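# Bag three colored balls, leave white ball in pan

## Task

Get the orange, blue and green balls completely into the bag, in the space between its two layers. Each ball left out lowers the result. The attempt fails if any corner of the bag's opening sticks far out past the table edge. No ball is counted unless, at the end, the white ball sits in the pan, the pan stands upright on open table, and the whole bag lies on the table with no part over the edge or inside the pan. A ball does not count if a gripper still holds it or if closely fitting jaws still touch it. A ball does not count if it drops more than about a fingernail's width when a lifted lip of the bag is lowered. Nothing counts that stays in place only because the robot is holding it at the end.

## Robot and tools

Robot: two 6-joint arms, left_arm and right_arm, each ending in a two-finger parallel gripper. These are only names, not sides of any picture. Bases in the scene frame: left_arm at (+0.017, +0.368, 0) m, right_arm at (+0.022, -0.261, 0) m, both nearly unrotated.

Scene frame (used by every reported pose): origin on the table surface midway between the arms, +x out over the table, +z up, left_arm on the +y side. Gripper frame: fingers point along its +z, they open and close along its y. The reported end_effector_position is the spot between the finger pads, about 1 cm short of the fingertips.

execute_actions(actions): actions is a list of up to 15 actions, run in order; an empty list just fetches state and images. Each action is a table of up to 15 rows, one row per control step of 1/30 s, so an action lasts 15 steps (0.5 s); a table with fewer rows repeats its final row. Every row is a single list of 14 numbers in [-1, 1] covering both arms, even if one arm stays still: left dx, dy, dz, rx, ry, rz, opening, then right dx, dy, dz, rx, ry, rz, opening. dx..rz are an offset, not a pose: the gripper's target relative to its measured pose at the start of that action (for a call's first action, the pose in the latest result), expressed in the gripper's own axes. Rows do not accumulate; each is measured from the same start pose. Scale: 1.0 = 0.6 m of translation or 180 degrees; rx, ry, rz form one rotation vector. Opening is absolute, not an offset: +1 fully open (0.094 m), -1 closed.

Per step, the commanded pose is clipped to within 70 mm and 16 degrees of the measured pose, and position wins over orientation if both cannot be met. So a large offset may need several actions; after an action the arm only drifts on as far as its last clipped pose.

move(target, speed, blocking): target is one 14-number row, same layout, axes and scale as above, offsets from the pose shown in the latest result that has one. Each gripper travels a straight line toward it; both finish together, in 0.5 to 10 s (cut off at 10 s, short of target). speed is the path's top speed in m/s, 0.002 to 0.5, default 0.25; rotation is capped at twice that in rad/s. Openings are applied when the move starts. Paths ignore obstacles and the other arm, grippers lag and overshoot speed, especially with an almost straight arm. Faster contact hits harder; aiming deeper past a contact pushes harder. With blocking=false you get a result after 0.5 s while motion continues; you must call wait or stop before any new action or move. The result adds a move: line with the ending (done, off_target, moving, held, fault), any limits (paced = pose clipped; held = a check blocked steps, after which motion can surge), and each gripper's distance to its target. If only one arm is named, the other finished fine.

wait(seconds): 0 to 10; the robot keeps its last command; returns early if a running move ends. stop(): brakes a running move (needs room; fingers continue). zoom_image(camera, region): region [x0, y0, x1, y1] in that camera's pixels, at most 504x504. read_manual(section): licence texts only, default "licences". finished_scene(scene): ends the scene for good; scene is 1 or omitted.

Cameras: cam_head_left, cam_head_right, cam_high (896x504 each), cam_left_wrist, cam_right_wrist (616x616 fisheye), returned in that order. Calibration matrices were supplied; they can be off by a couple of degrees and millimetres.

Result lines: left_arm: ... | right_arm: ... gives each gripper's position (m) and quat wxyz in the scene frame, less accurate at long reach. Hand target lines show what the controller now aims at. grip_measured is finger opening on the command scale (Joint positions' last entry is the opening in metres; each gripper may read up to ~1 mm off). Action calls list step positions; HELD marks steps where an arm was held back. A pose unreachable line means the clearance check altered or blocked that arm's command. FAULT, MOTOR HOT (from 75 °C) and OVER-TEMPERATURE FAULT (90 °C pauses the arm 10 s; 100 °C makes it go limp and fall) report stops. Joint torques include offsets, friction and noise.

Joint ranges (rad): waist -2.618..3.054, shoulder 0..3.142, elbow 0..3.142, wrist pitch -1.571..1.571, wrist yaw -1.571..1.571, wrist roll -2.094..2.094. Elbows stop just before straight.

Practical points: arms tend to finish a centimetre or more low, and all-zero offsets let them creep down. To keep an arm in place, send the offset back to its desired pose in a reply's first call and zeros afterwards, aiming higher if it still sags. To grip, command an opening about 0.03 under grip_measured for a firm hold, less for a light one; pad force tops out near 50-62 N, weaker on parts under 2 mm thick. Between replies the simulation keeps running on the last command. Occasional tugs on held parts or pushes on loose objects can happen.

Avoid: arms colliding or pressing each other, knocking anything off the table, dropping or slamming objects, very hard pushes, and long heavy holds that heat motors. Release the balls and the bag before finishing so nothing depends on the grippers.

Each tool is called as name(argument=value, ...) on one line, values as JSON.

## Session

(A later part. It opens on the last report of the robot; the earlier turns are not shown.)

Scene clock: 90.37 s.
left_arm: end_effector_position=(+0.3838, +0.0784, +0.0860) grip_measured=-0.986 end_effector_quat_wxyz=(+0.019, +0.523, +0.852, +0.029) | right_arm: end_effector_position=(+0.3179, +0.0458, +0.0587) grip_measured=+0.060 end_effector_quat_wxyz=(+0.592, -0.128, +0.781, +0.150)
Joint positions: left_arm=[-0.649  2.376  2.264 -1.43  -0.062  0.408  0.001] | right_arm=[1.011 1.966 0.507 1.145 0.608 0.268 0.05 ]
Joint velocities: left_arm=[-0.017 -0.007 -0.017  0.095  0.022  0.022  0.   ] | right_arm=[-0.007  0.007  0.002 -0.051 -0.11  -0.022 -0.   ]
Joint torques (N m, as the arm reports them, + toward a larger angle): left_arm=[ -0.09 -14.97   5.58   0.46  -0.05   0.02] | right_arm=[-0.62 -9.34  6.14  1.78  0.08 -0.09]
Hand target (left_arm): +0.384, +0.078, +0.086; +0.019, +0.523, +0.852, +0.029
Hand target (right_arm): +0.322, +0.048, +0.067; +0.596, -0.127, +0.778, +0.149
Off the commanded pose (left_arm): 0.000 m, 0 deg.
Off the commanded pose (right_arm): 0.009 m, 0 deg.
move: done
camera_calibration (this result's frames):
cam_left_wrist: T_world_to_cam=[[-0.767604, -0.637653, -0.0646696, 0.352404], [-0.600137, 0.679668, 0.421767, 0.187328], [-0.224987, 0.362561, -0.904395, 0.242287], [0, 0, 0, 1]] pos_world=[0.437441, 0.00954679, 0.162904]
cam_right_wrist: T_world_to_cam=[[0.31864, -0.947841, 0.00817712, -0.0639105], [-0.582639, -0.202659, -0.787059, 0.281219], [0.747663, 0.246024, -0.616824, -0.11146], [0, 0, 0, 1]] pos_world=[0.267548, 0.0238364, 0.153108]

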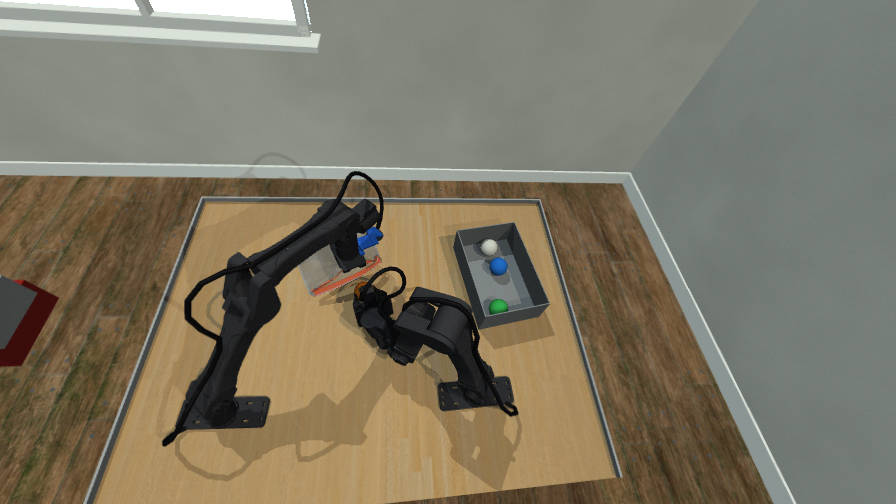

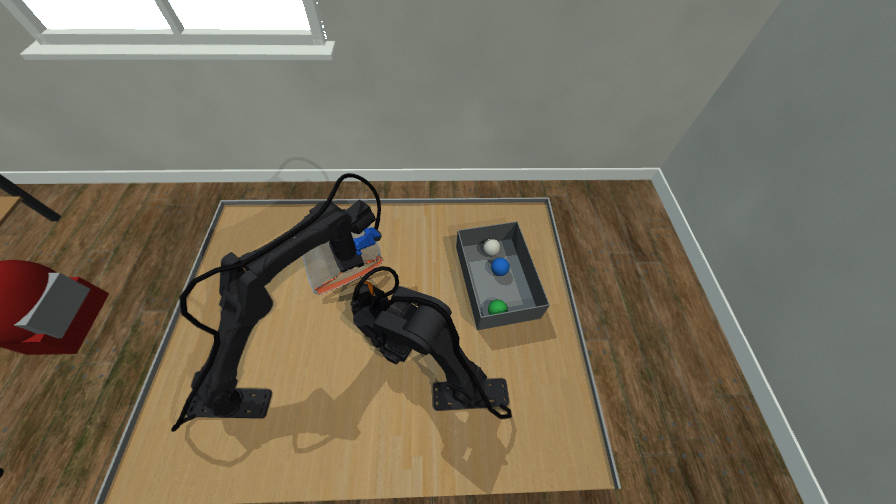

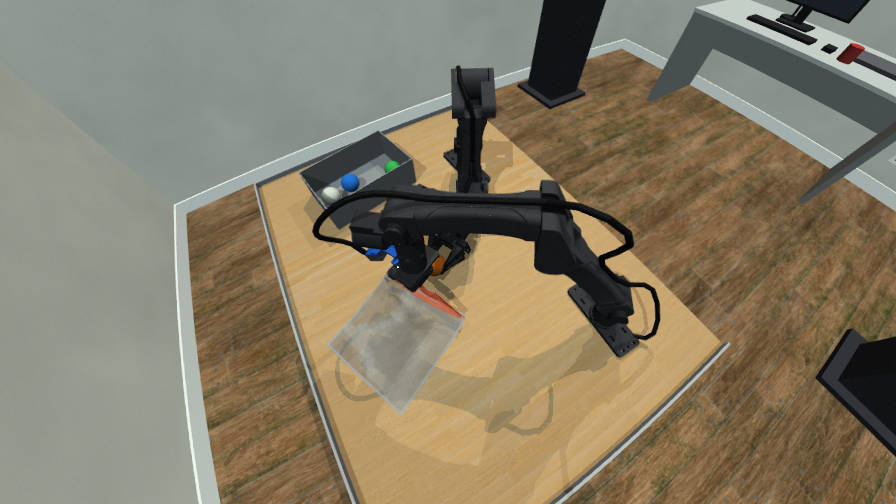

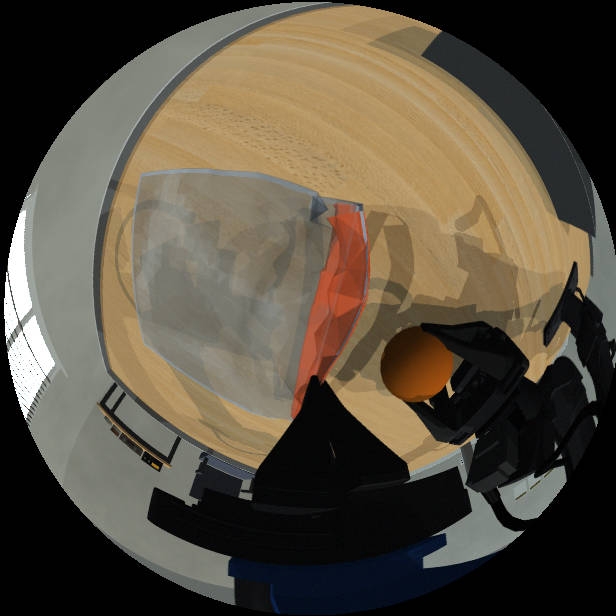

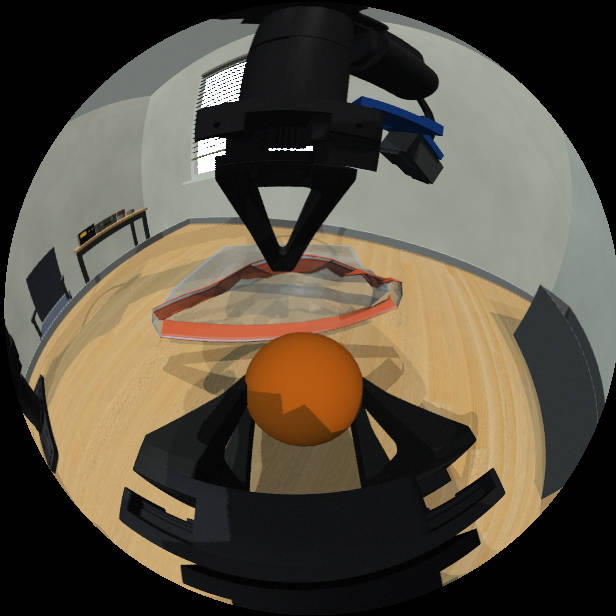

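move(target=[0,0,-0.02,0,0,0,-1, -0.045,0,0.03,0,0,0,0.05], speed=0.04)

move(target=[0,0,0,0,0,0,-1, 0.06,0,0.035,0,0,0,0.05], speed=0.04)

move(target=[0,0,0,0,0,0,-1, -0.015,0,0.09,0,0,0,0.05], speed=0.04)

zoom_image(camera="cam_high", region=[310, 220, 500, 420])

Scene clock: 92.10 s.
left_arm: end_effector_position=(+0.3822, +0.0797, +0.0942) grip_measured=-0.986 end_effector_quat_wxyz=(+0.017, +0.523, +0.852, +0.029) | right_arm: end_effector_position=(+0.3366, +0.0523, +0.0725) grip_measured=+0.060 end_effector_quat_wxyz=(+0.591, -0.127, +0.782, +0.151)
Joint positions: left_arm=[-0.649  2.376  2.299 -1.467 -0.062  0.408  0.001] | right_arm=[0.965 1.928 0.575 1.046 0.562 0.258 0.05 ]
Joint velocities: left_arm=[ 0.012  0.007  0.002 -0.007 -0.007 -0.007 -0.   ] | right_arm=[-0.007  0.012  0.017 -0.066 -0.037  0.007  0.001]
Joint torques (N m, as the arm reports them, + toward a larger angle): left_arm=[ -0.16 -14.39   7.49   0.31  -0.05   0.01] | right_arm=[-0.69 -9.57  6.85  1.82  0.09 -0.08]
Hand target (left_arm): +0.383, +0.078, +0.098; +0.020, +0.523, +0.852, +0.029
Hand target (right_arm): +0.341, +0.054, +0.081; +0.593, -0.128, +0.781, +0.149
Off the commanded pose (left_arm): 0.004 m, 0 deg.
Off the commanded pose (right_arm): 0.009 m, 0 deg.
move: done
camera_calibration (this result's frames):
cam_left_wrist: T_world_to_cam=[[-0.767793, -0.637496, -0.0639765, 0.352559], [-0.598896, 0.678633, 0.425183, 0.181329], [-0.227636, 0.364767, -0.902844, 0.249575], [0, 0, 0, 1]] pos_world=[0.436102, 0.0106626, 0.170785]
cam_right_wrist: T_world_to_cam=[[0.319424, -0.947605, 0.00358972, -0.0637889], [-0.586442, -0.200654, -0.784745, 0.30538], [0.744348, 0.248561, -0.619809, -0.117357], [0, 0, 0, 1]] pos_world=[0.286818, 0.0299993, 0.167136]

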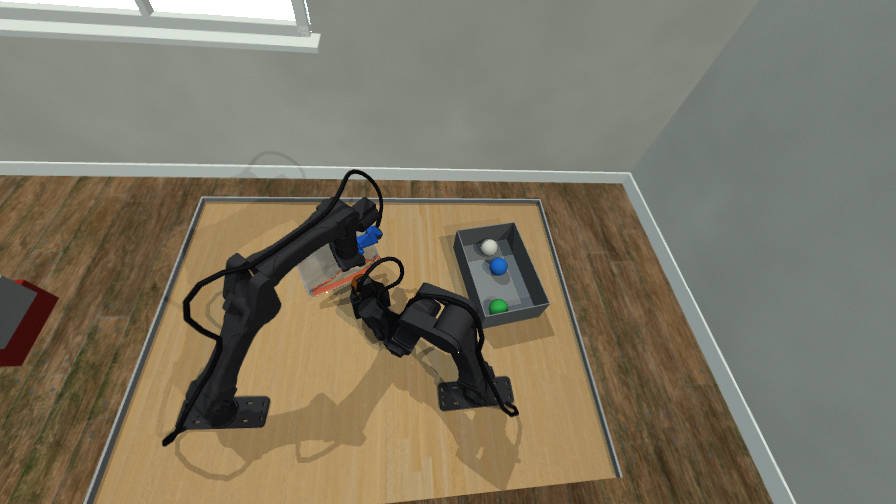

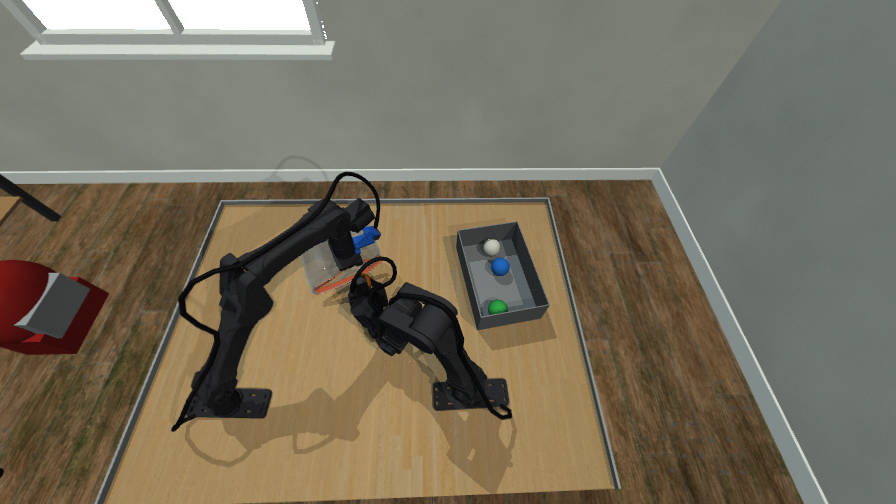

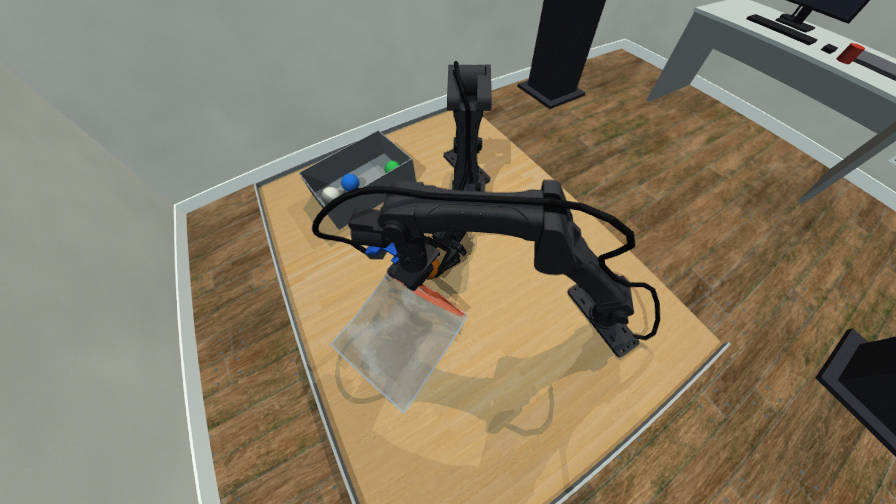

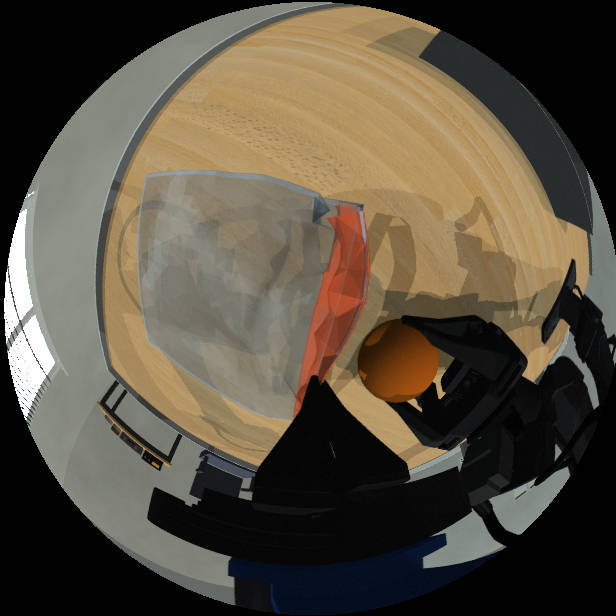

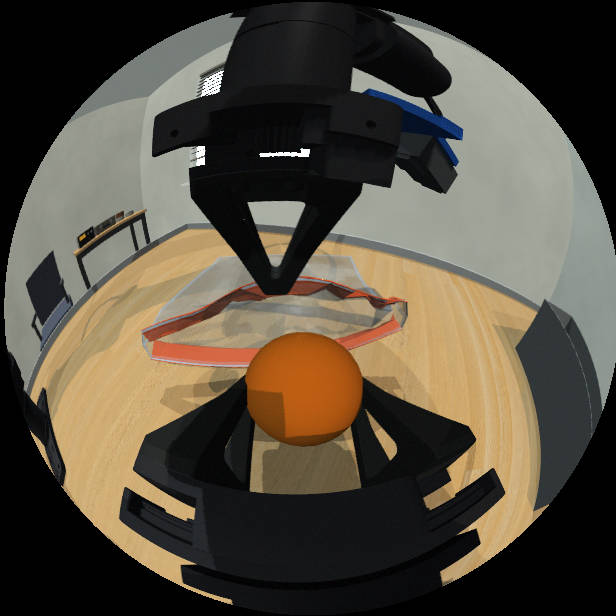

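Scene clock: 93.40 s.
left_arm: end_effector_position=(+0.3822, +0.0797, +0.0942) grip_measured=-0.986 end_effector_quat_wxyz=(+0.017, +0.523, +0.852, +0.029) | right_arm: end_effector_position=(+0.3410, +0.0587, +0.0382) grip_measured=+0.060 end_effector_quat_wxyz=(+0.593, -0.126, +0.780, +0.156)
Joint positions: left_arm=[-0.649  2.376  2.299 -1.467 -0.062  0.408  0.001] | right_arm=[0.963 2.116 0.601 1.219 0.556 0.258 0.05 ]
Joint velocities: left_arm=[ 0.012 -0.007 -0.007 -0.051 -0.066  0.037  0.001] | right_arm=[ 0.007  0.002  0.022  0.051  0.037 -0.022 -0.001]
Joint torques (N m, as the arm reports them, + toward a larger angle): left_arm=[ -0.06 -15.04   5.49   0.45  -0.04   0.01] | right_arm=[-0.76 -6.59  5.79  1.98  0.06 -0.02]
Hand target (left_arm): +0.382, +0.080, +0.094; +0.017, +0.523, +0.852, +0.029
Hand target (right_arm): +0.345, +0.059, +0.032; +0.590, -0.127, +0.782, +0.151
Off the commanded pose (left_arm): 0.000 m, 0 deg.
Off the commanded pose (right_arm): 0.007 m, 1 deg.
move: done
camera_calibration (this result's frames):
cam_left_wrist: T_world_to_cam=[[-0.767793, -0.637496, -0.0639765, 0.352559], [-0.598896, 0.678633, 0.425183, 0.181329], [-0.227636, 0.364767, -0.902844, 0.249575], [0, 0, 0, 1]] pos_world=[0.436102, 0.0106626, 0.170785]
cam_right_wrist: T_world_to_cam=[[0.322761, -0.946467, -0.00501226, -0.0598515], [-0.582113, -0.194329, -0.789545, 0.280677], [0.746304, 0.257752, -0.613672, -0.14494], [0, 0, 0, 1]] pos_world=[0.290873, 0.0352548, 0.132361]

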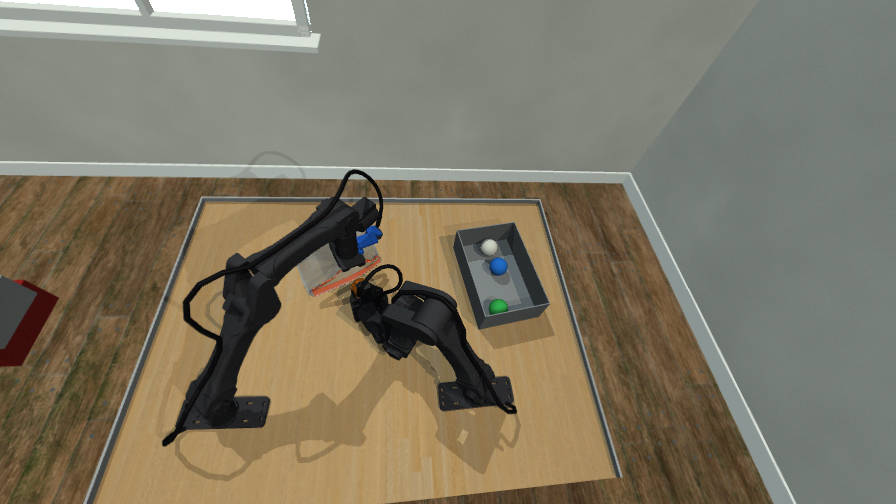

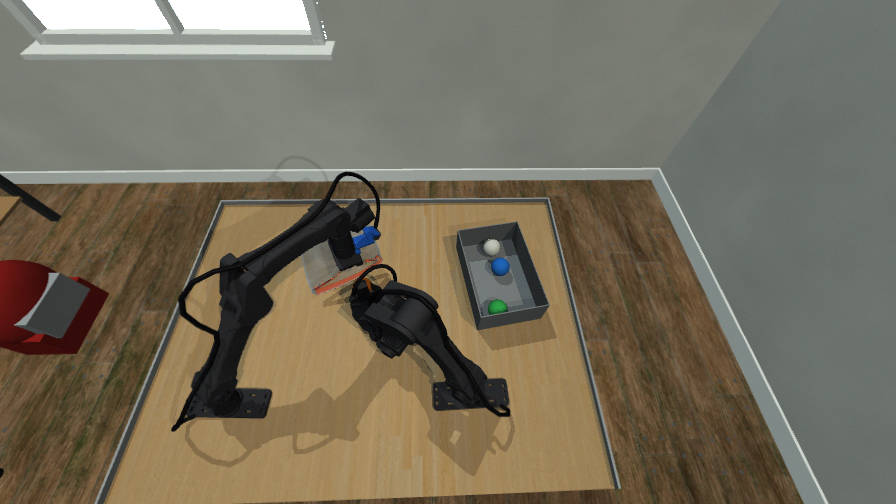

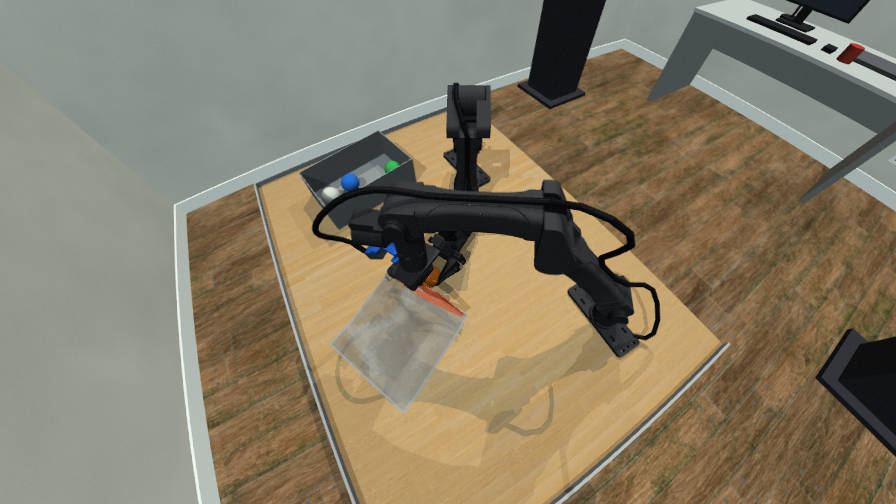

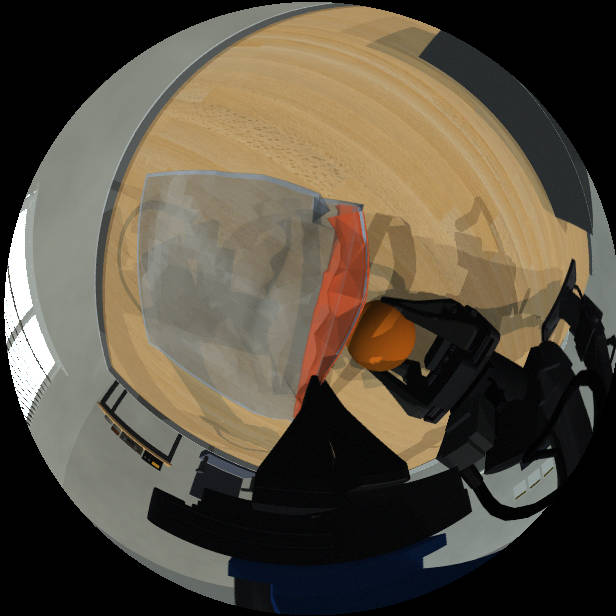

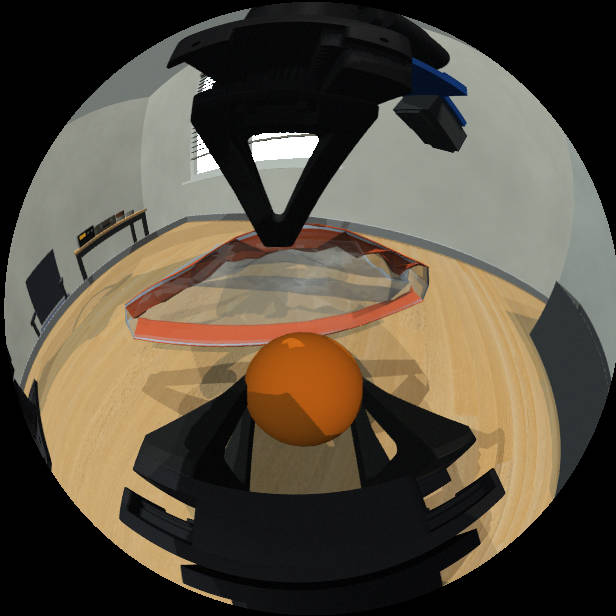

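Scene clock: 95.03 s.
left_arm: end_effector_position=(+0.3822, +0.0797, +0.0942) grip_measured=-0.986 end_effector_quat_wxyz=(+0.017, +0.523, +0.852, +0.029) | right_arm: end_effector_position=(+0.3875, +0.0805, +0.0456) grip_measured=+0.060 end_effector_quat_wxyz=(+0.602, -0.117, +0.771, +0.169)
Joint positions: left_arm=[-0.649  2.376  2.299 -1.467 -0.062  0.408  0.001] | right_arm=[0.883 2.191 0.784 1.159 0.477 0.239 0.05 ]
Joint velocities: left_arm=[ 0.007 -0.032 -0.007 -0.11   0.007 -0.081 -0.   ] | right_arm=[ 0.007  0.007 -0.012 -0.066 -0.051  0.022  0.   ]
Joint torques (N m, as the arm reports them, + toward a larger angle): left_arm=[ -0.1  -15.04   5.48   0.44  -0.04   0.01] | right_arm=[-0.64 -7.97  6.61  1.85  0.02 -0.08]
Hand target (left_arm): +0.382, +0.080, +0.094; +0.017, +0.523, +0.852, +0.029
Hand target (right_arm): +0.391, +0.080, +0.034; +0.593, -0.126, +0.780, +0.156
Off the commanded pose (left_arm): 0.000 m, 0 deg.
Off the commanded pose (right_arm): 0.013 m, 2 deg.
move: off_target (right_arm)
camera_calibration (this result's frames):
cam_left_wrist: T_world_to_cam=[[-0.767793, -0.637496, -0.0639765, 0.352559], [-0.598896, 0.678633, 0.425183, 0.181329], [-0.227636, 0.364767, -0.902844, 0.249575], [0, 0, 0, 1]] pos_world=[0.436102, 0.0106626, 0.170785]
cam_right_wrist: T_world_to_cam=[[0.323181, -0.945785, -0.0323239, -0.0531065], [-0.566998, -0.166173, -0.806783, 0.310453], [0.757672, 0.279064, -0.589962, -0.187898], [0, 0, 0, 1]] pos_world=[0.335555, 0.0537974, 0.137899]

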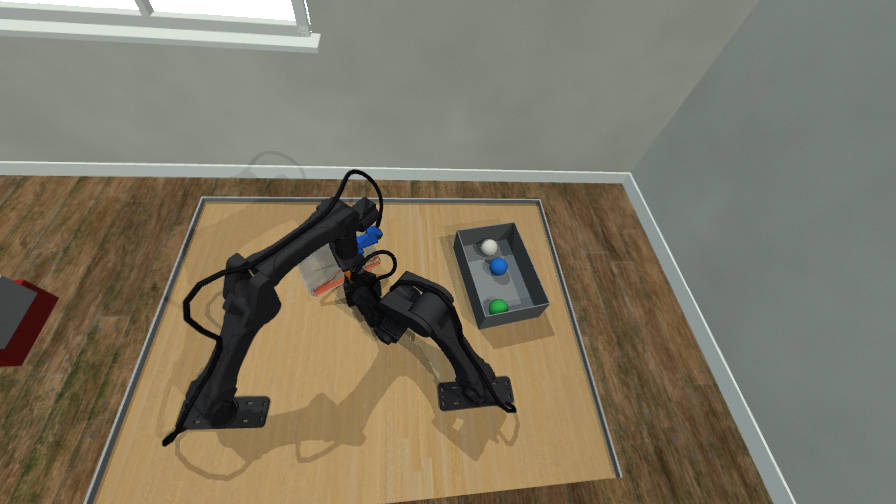

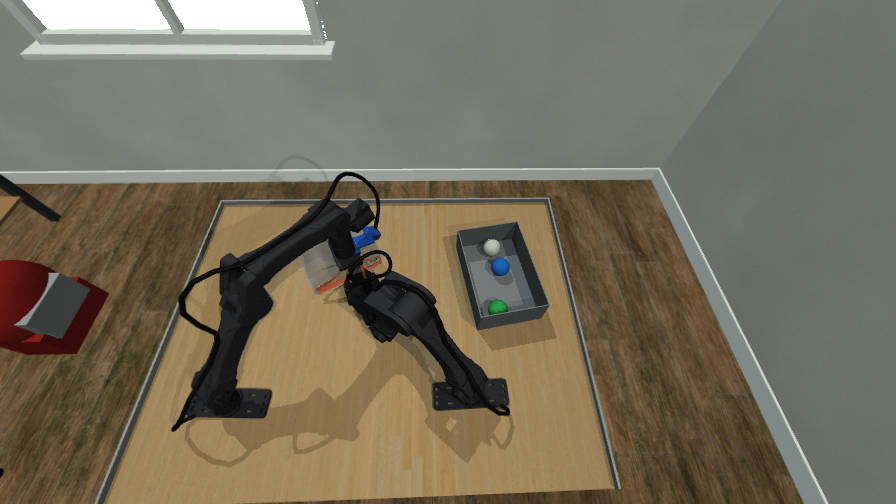

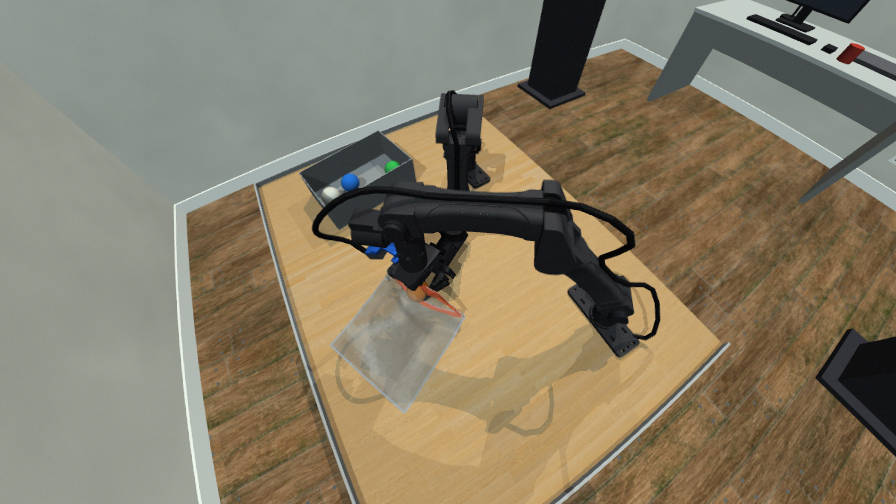

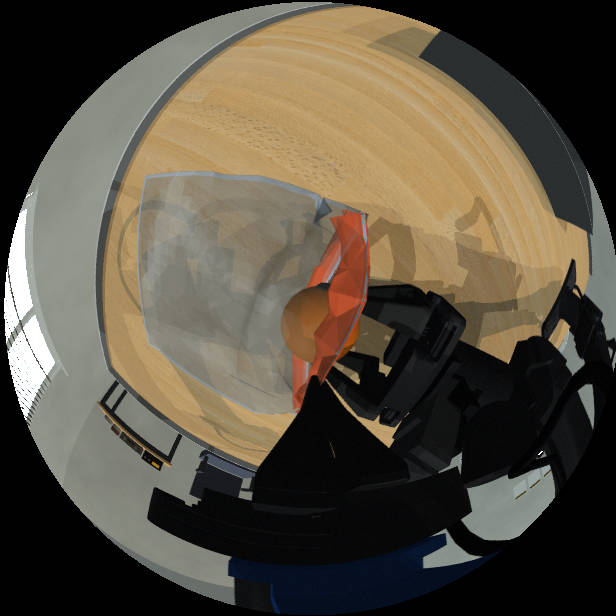

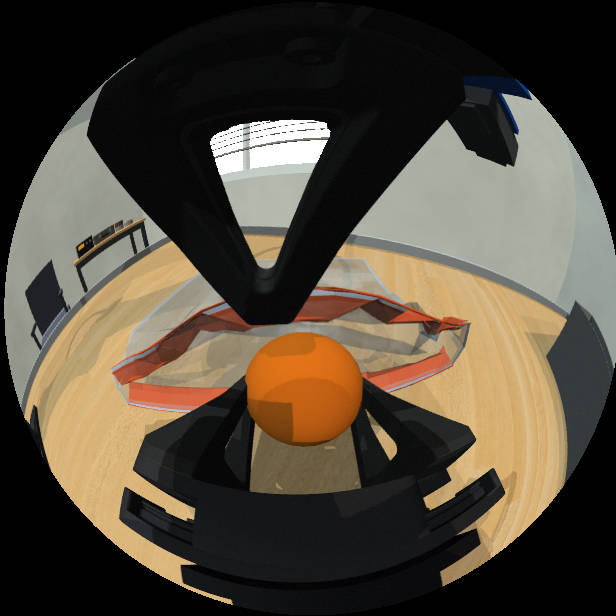

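Region (310, 220, 500, 420) of cam_high's 896x504 image, scaled by 2.520, with more detail than that image has; it fills the left 479 columns of this view, and the rest is white.

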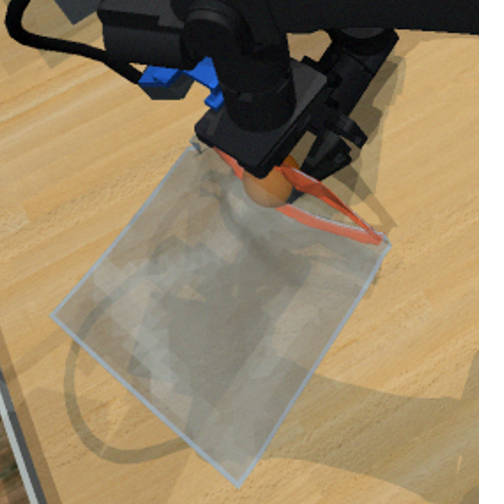

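move(target=[0,0,0,0,0,0,-1, -0.03,0,-0.09,0,0,0,0.05], speed=0.05)

move(target=[0,0,0,0,0,0,-1, -0.035,0,0.075,0,0,0,0.05], speed=0.04)

zoom_image(camera="cam_high", region=[310, 220, 500, 420])

Scene clock: 97.07 s.
left_arm: end_effector_position=(+0.3822, +0.0797, +0.0942) grip_measured=-0.986 end_effector_quat_wxyz=(+0.017, +0.523, +0.852, +0.029) | right_arm: end_effector_position=(+0.3487, +0.0614, +0.0764) grip_measured=+0.060 end_effector_quat_wxyz=(+0.608, -0.116, +0.766, +0.173)
Joint positions: left_arm=[-0.649  2.376  2.299 -1.467 -0.062  0.408  0.001] | right_arm=[0.945 2.    0.611 1.153 0.536 0.248 0.05 ]
Joint velocities: left_arm=[-0.007 -0.007  0.007 -0.037  0.007 -0.037  0.   ] | right_arm=[ 0.017 -0.012 -0.002 -0.037  0.022 -0.007 -0.001]
Joint torques (N m, as the arm reports them, + toward a larger angle): left_arm=[  0.   -14.97   5.47   0.45  -0.06   0.  ] | right_arm=[  0.7  -10.05   3.41   1.82   0.15   0.11]
Hand target (left_arm): +0.382, +0.080, +0.094; +0.017, +0.523, +0.852, +0.029
Hand target (right_arm): +0.344, +0.059, +0.075; +0.602, -0.116, +0.771, +0.169
Off the commanded pose (left_arm): 0.000 m, 0 deg.
Off the commanded pose (right_arm): 0.006 m, 1 deg.
move: done
camera_calibration (this result's frames):
cam_left_wrist: T_world_to_cam=[[-0.767793, -0.637496, -0.0639765, 0.352559], [-0.598896, 0.678633, 0.425183, 0.181329], [-0.227636, 0.364767, -0.902844, 0.249575], [0, 0, 0, 1]] pos_world=[0.436102, 0.0106626, 0.170785]
cam_right_wrist: T_world_to_cam=[[0.326728, -0.944411, -0.0365575, -0.0586722], [-0.554612, -0.160266, -0.81653, 0.306151], [0.765281, 0.287058, -0.576145, -0.139212], [0, 0, 0, 1]] pos_world=[0.295501, 0.0336169, 0.167631]

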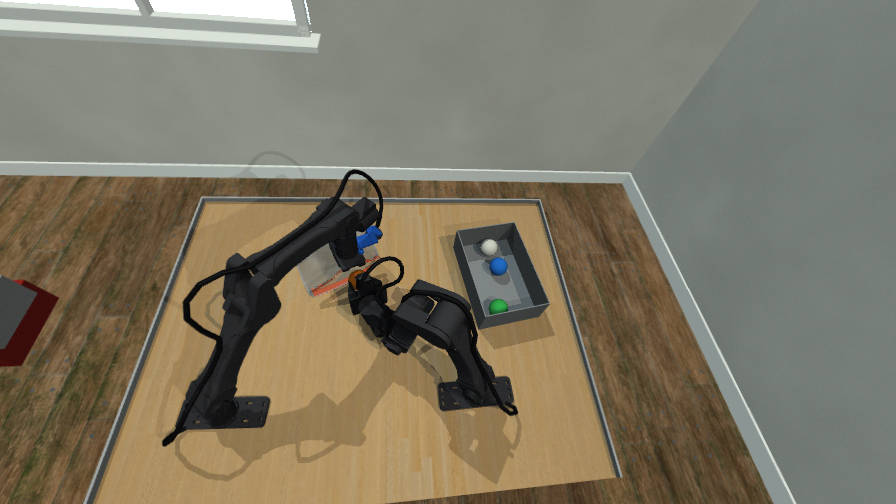

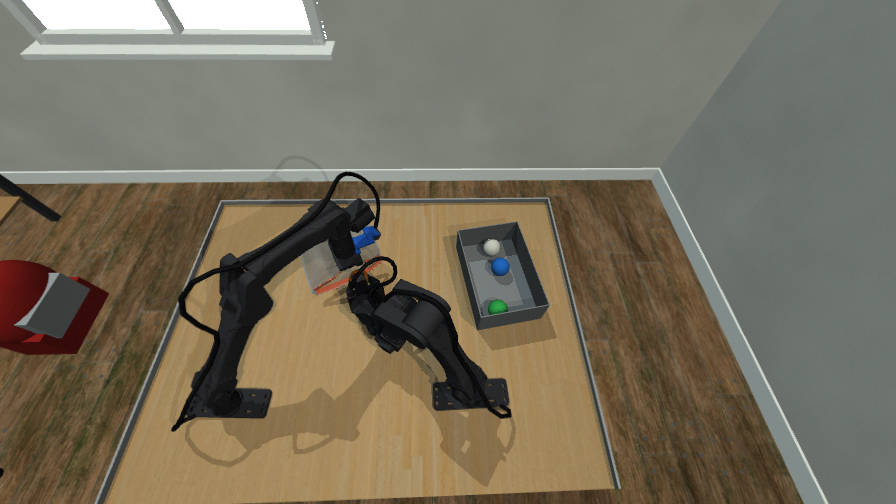

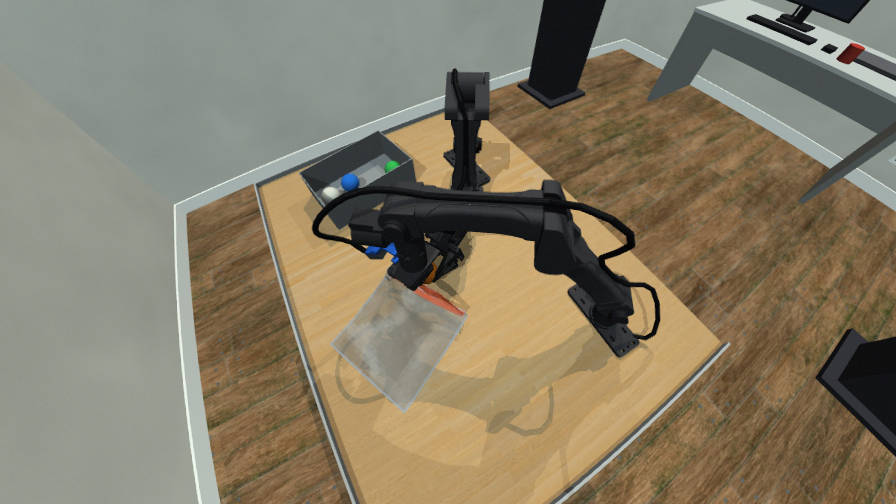

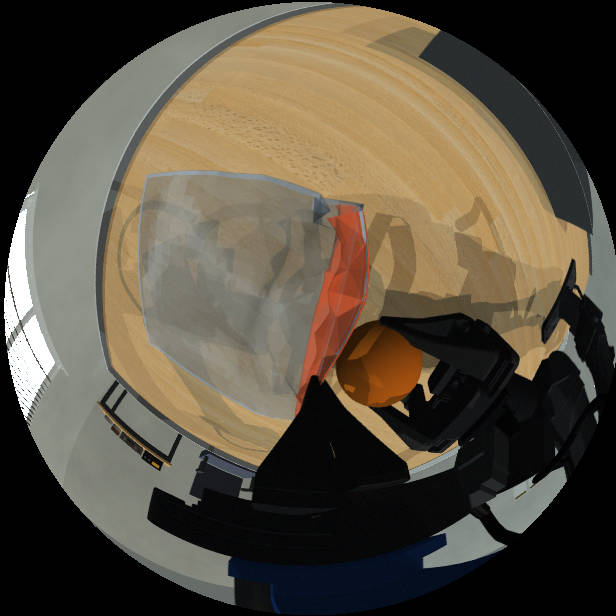

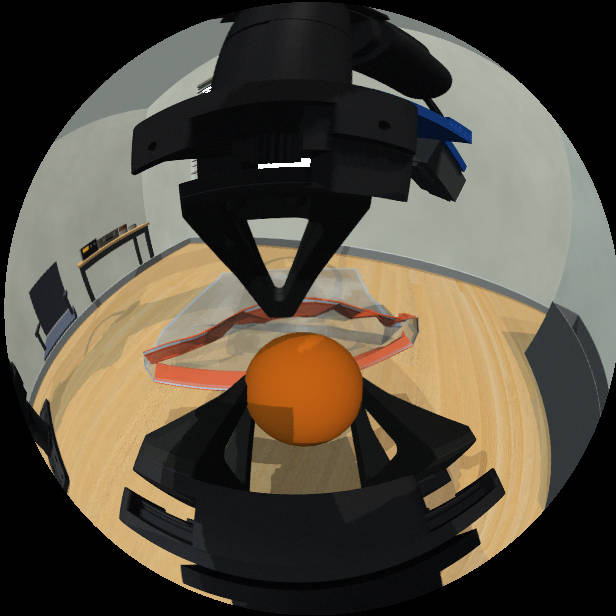

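Scene clock: 98.60 s.
left_arm: end_effector_position=(+0.4017, +0.0922, +0.0958) grip_measured=-0.987 end_effector_quat_wxyz=(+0.037, +0.513, +0.856, +0.064) | right_arm: end_effector_position=(+0.3822, +0.0797, +0.0873) grip_measured=+0.060 end_effector_quat_wxyz=(+0.604, -0.121, +0.767, +0.179)
Joint positions: left_arm=[-0.63   2.376  2.299 -1.437 -0.136  0.408  0.001] | right_arm=[0.885 2.024 0.758 1.035 0.46  0.236 0.05 ]
Joint velocities: left_arm=[-0.002 -0.017  0.002 -0.066 -0.007 -0.022  0.   ] | right_arm=[-0.012 -0.007  0.007  0.037  0.037 -0.022  0.001]
Joint torques (N m, as the arm reports them, + toward a larger angle): left_arm=[ -1.75 -15.17   5.57   0.16   0.75   0.  ] | right_arm=[-1.55 -7.61  8.92  1.98  0.06 -0.08]
Hand target (left_arm): +0.383, +0.080, +0.095; +0.018, +0.523, +0.852, +0.030
Hand target (right_arm): +0.393, +0.079, +0.088; +0.609, -0.117, +0.766, +0.172
Off the commanded pose (left_arm): 0.023 m, 5 deg.
Off the commanded pose (right_arm): 0.012 m, 1 deg.
move: off_target (left_arm, right_arm)
camera_calibration (this result's frames):
cam_left_wrist: T_world_to_cam=[[-0.74631, -0.650325, -0.14177, 0.375657], [-0.642875, 0.64911, 0.406655, 0.205951], [-0.172433, 0.394631, -0.902515, 0.225921], [0, 0, 0, 1]] pos_world=[0.451714, 0.021459, 0.173403]
cam_right_wrist: T_world_to_cam=[[0.341501, -0.938958, -0.0416471, -0.0575707], [-0.557804, -0.166813, -0.813036, 0.338085], [0.75646, 0.300884, -0.580722, -0.161133], [0, 0, 0, 1]] pos_world=[0.330137, 0.0508227, 0.178905]

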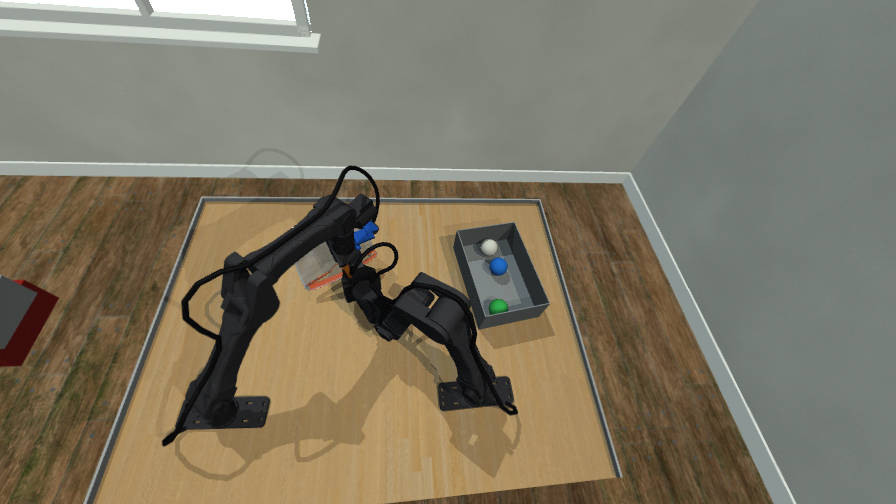

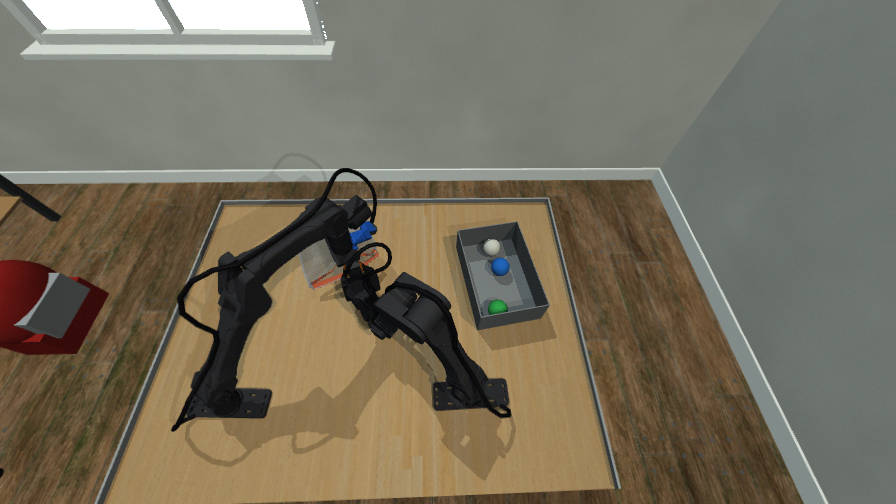

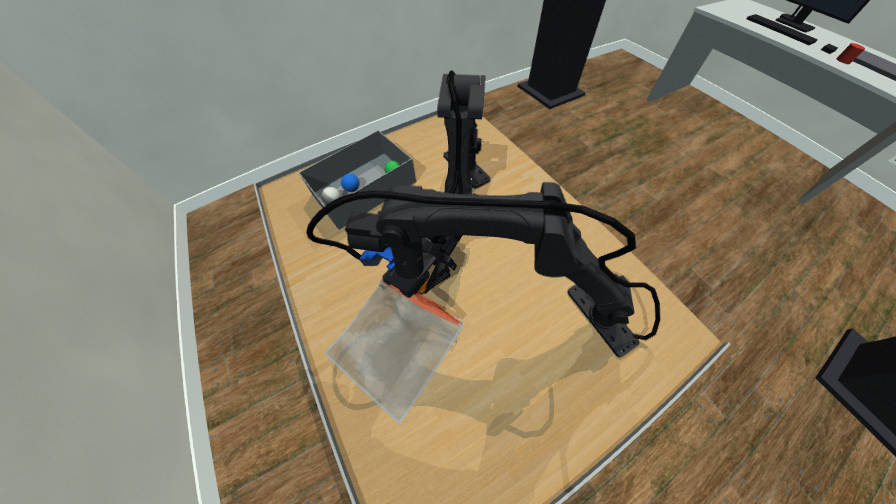

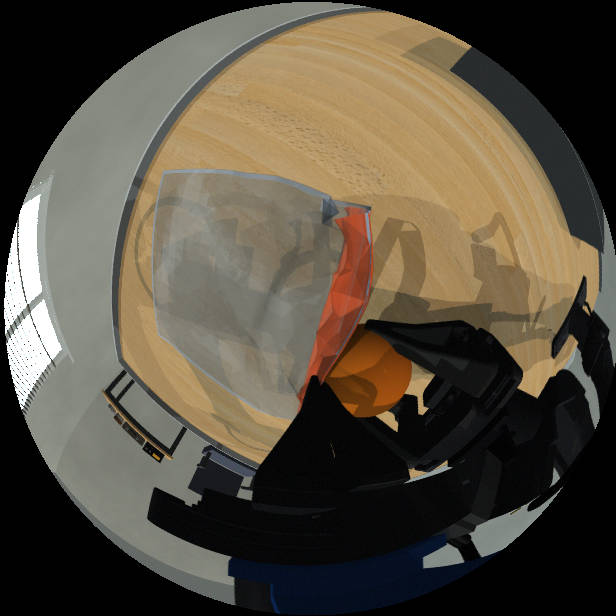

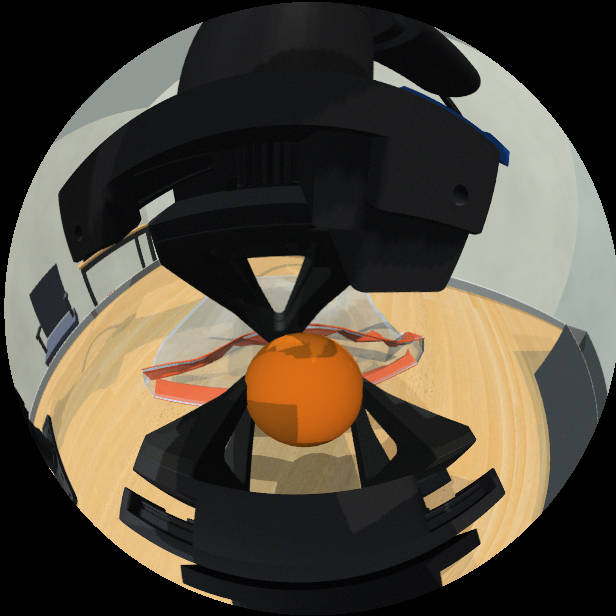

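Region (310, 220, 500, 420) of cam_high's 896x504 image, scaled by 2.520, with more detail than that image has; it fills the left 479 columns of this view, and the rest is white.

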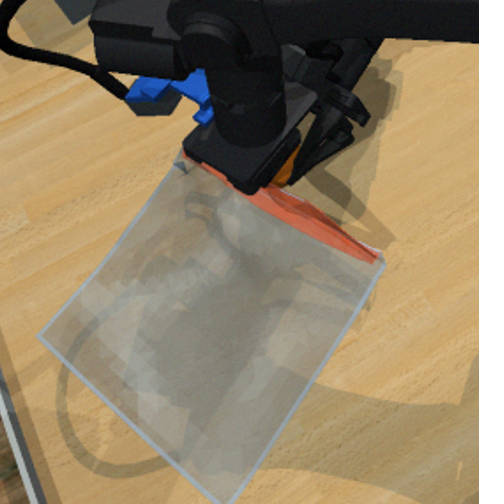

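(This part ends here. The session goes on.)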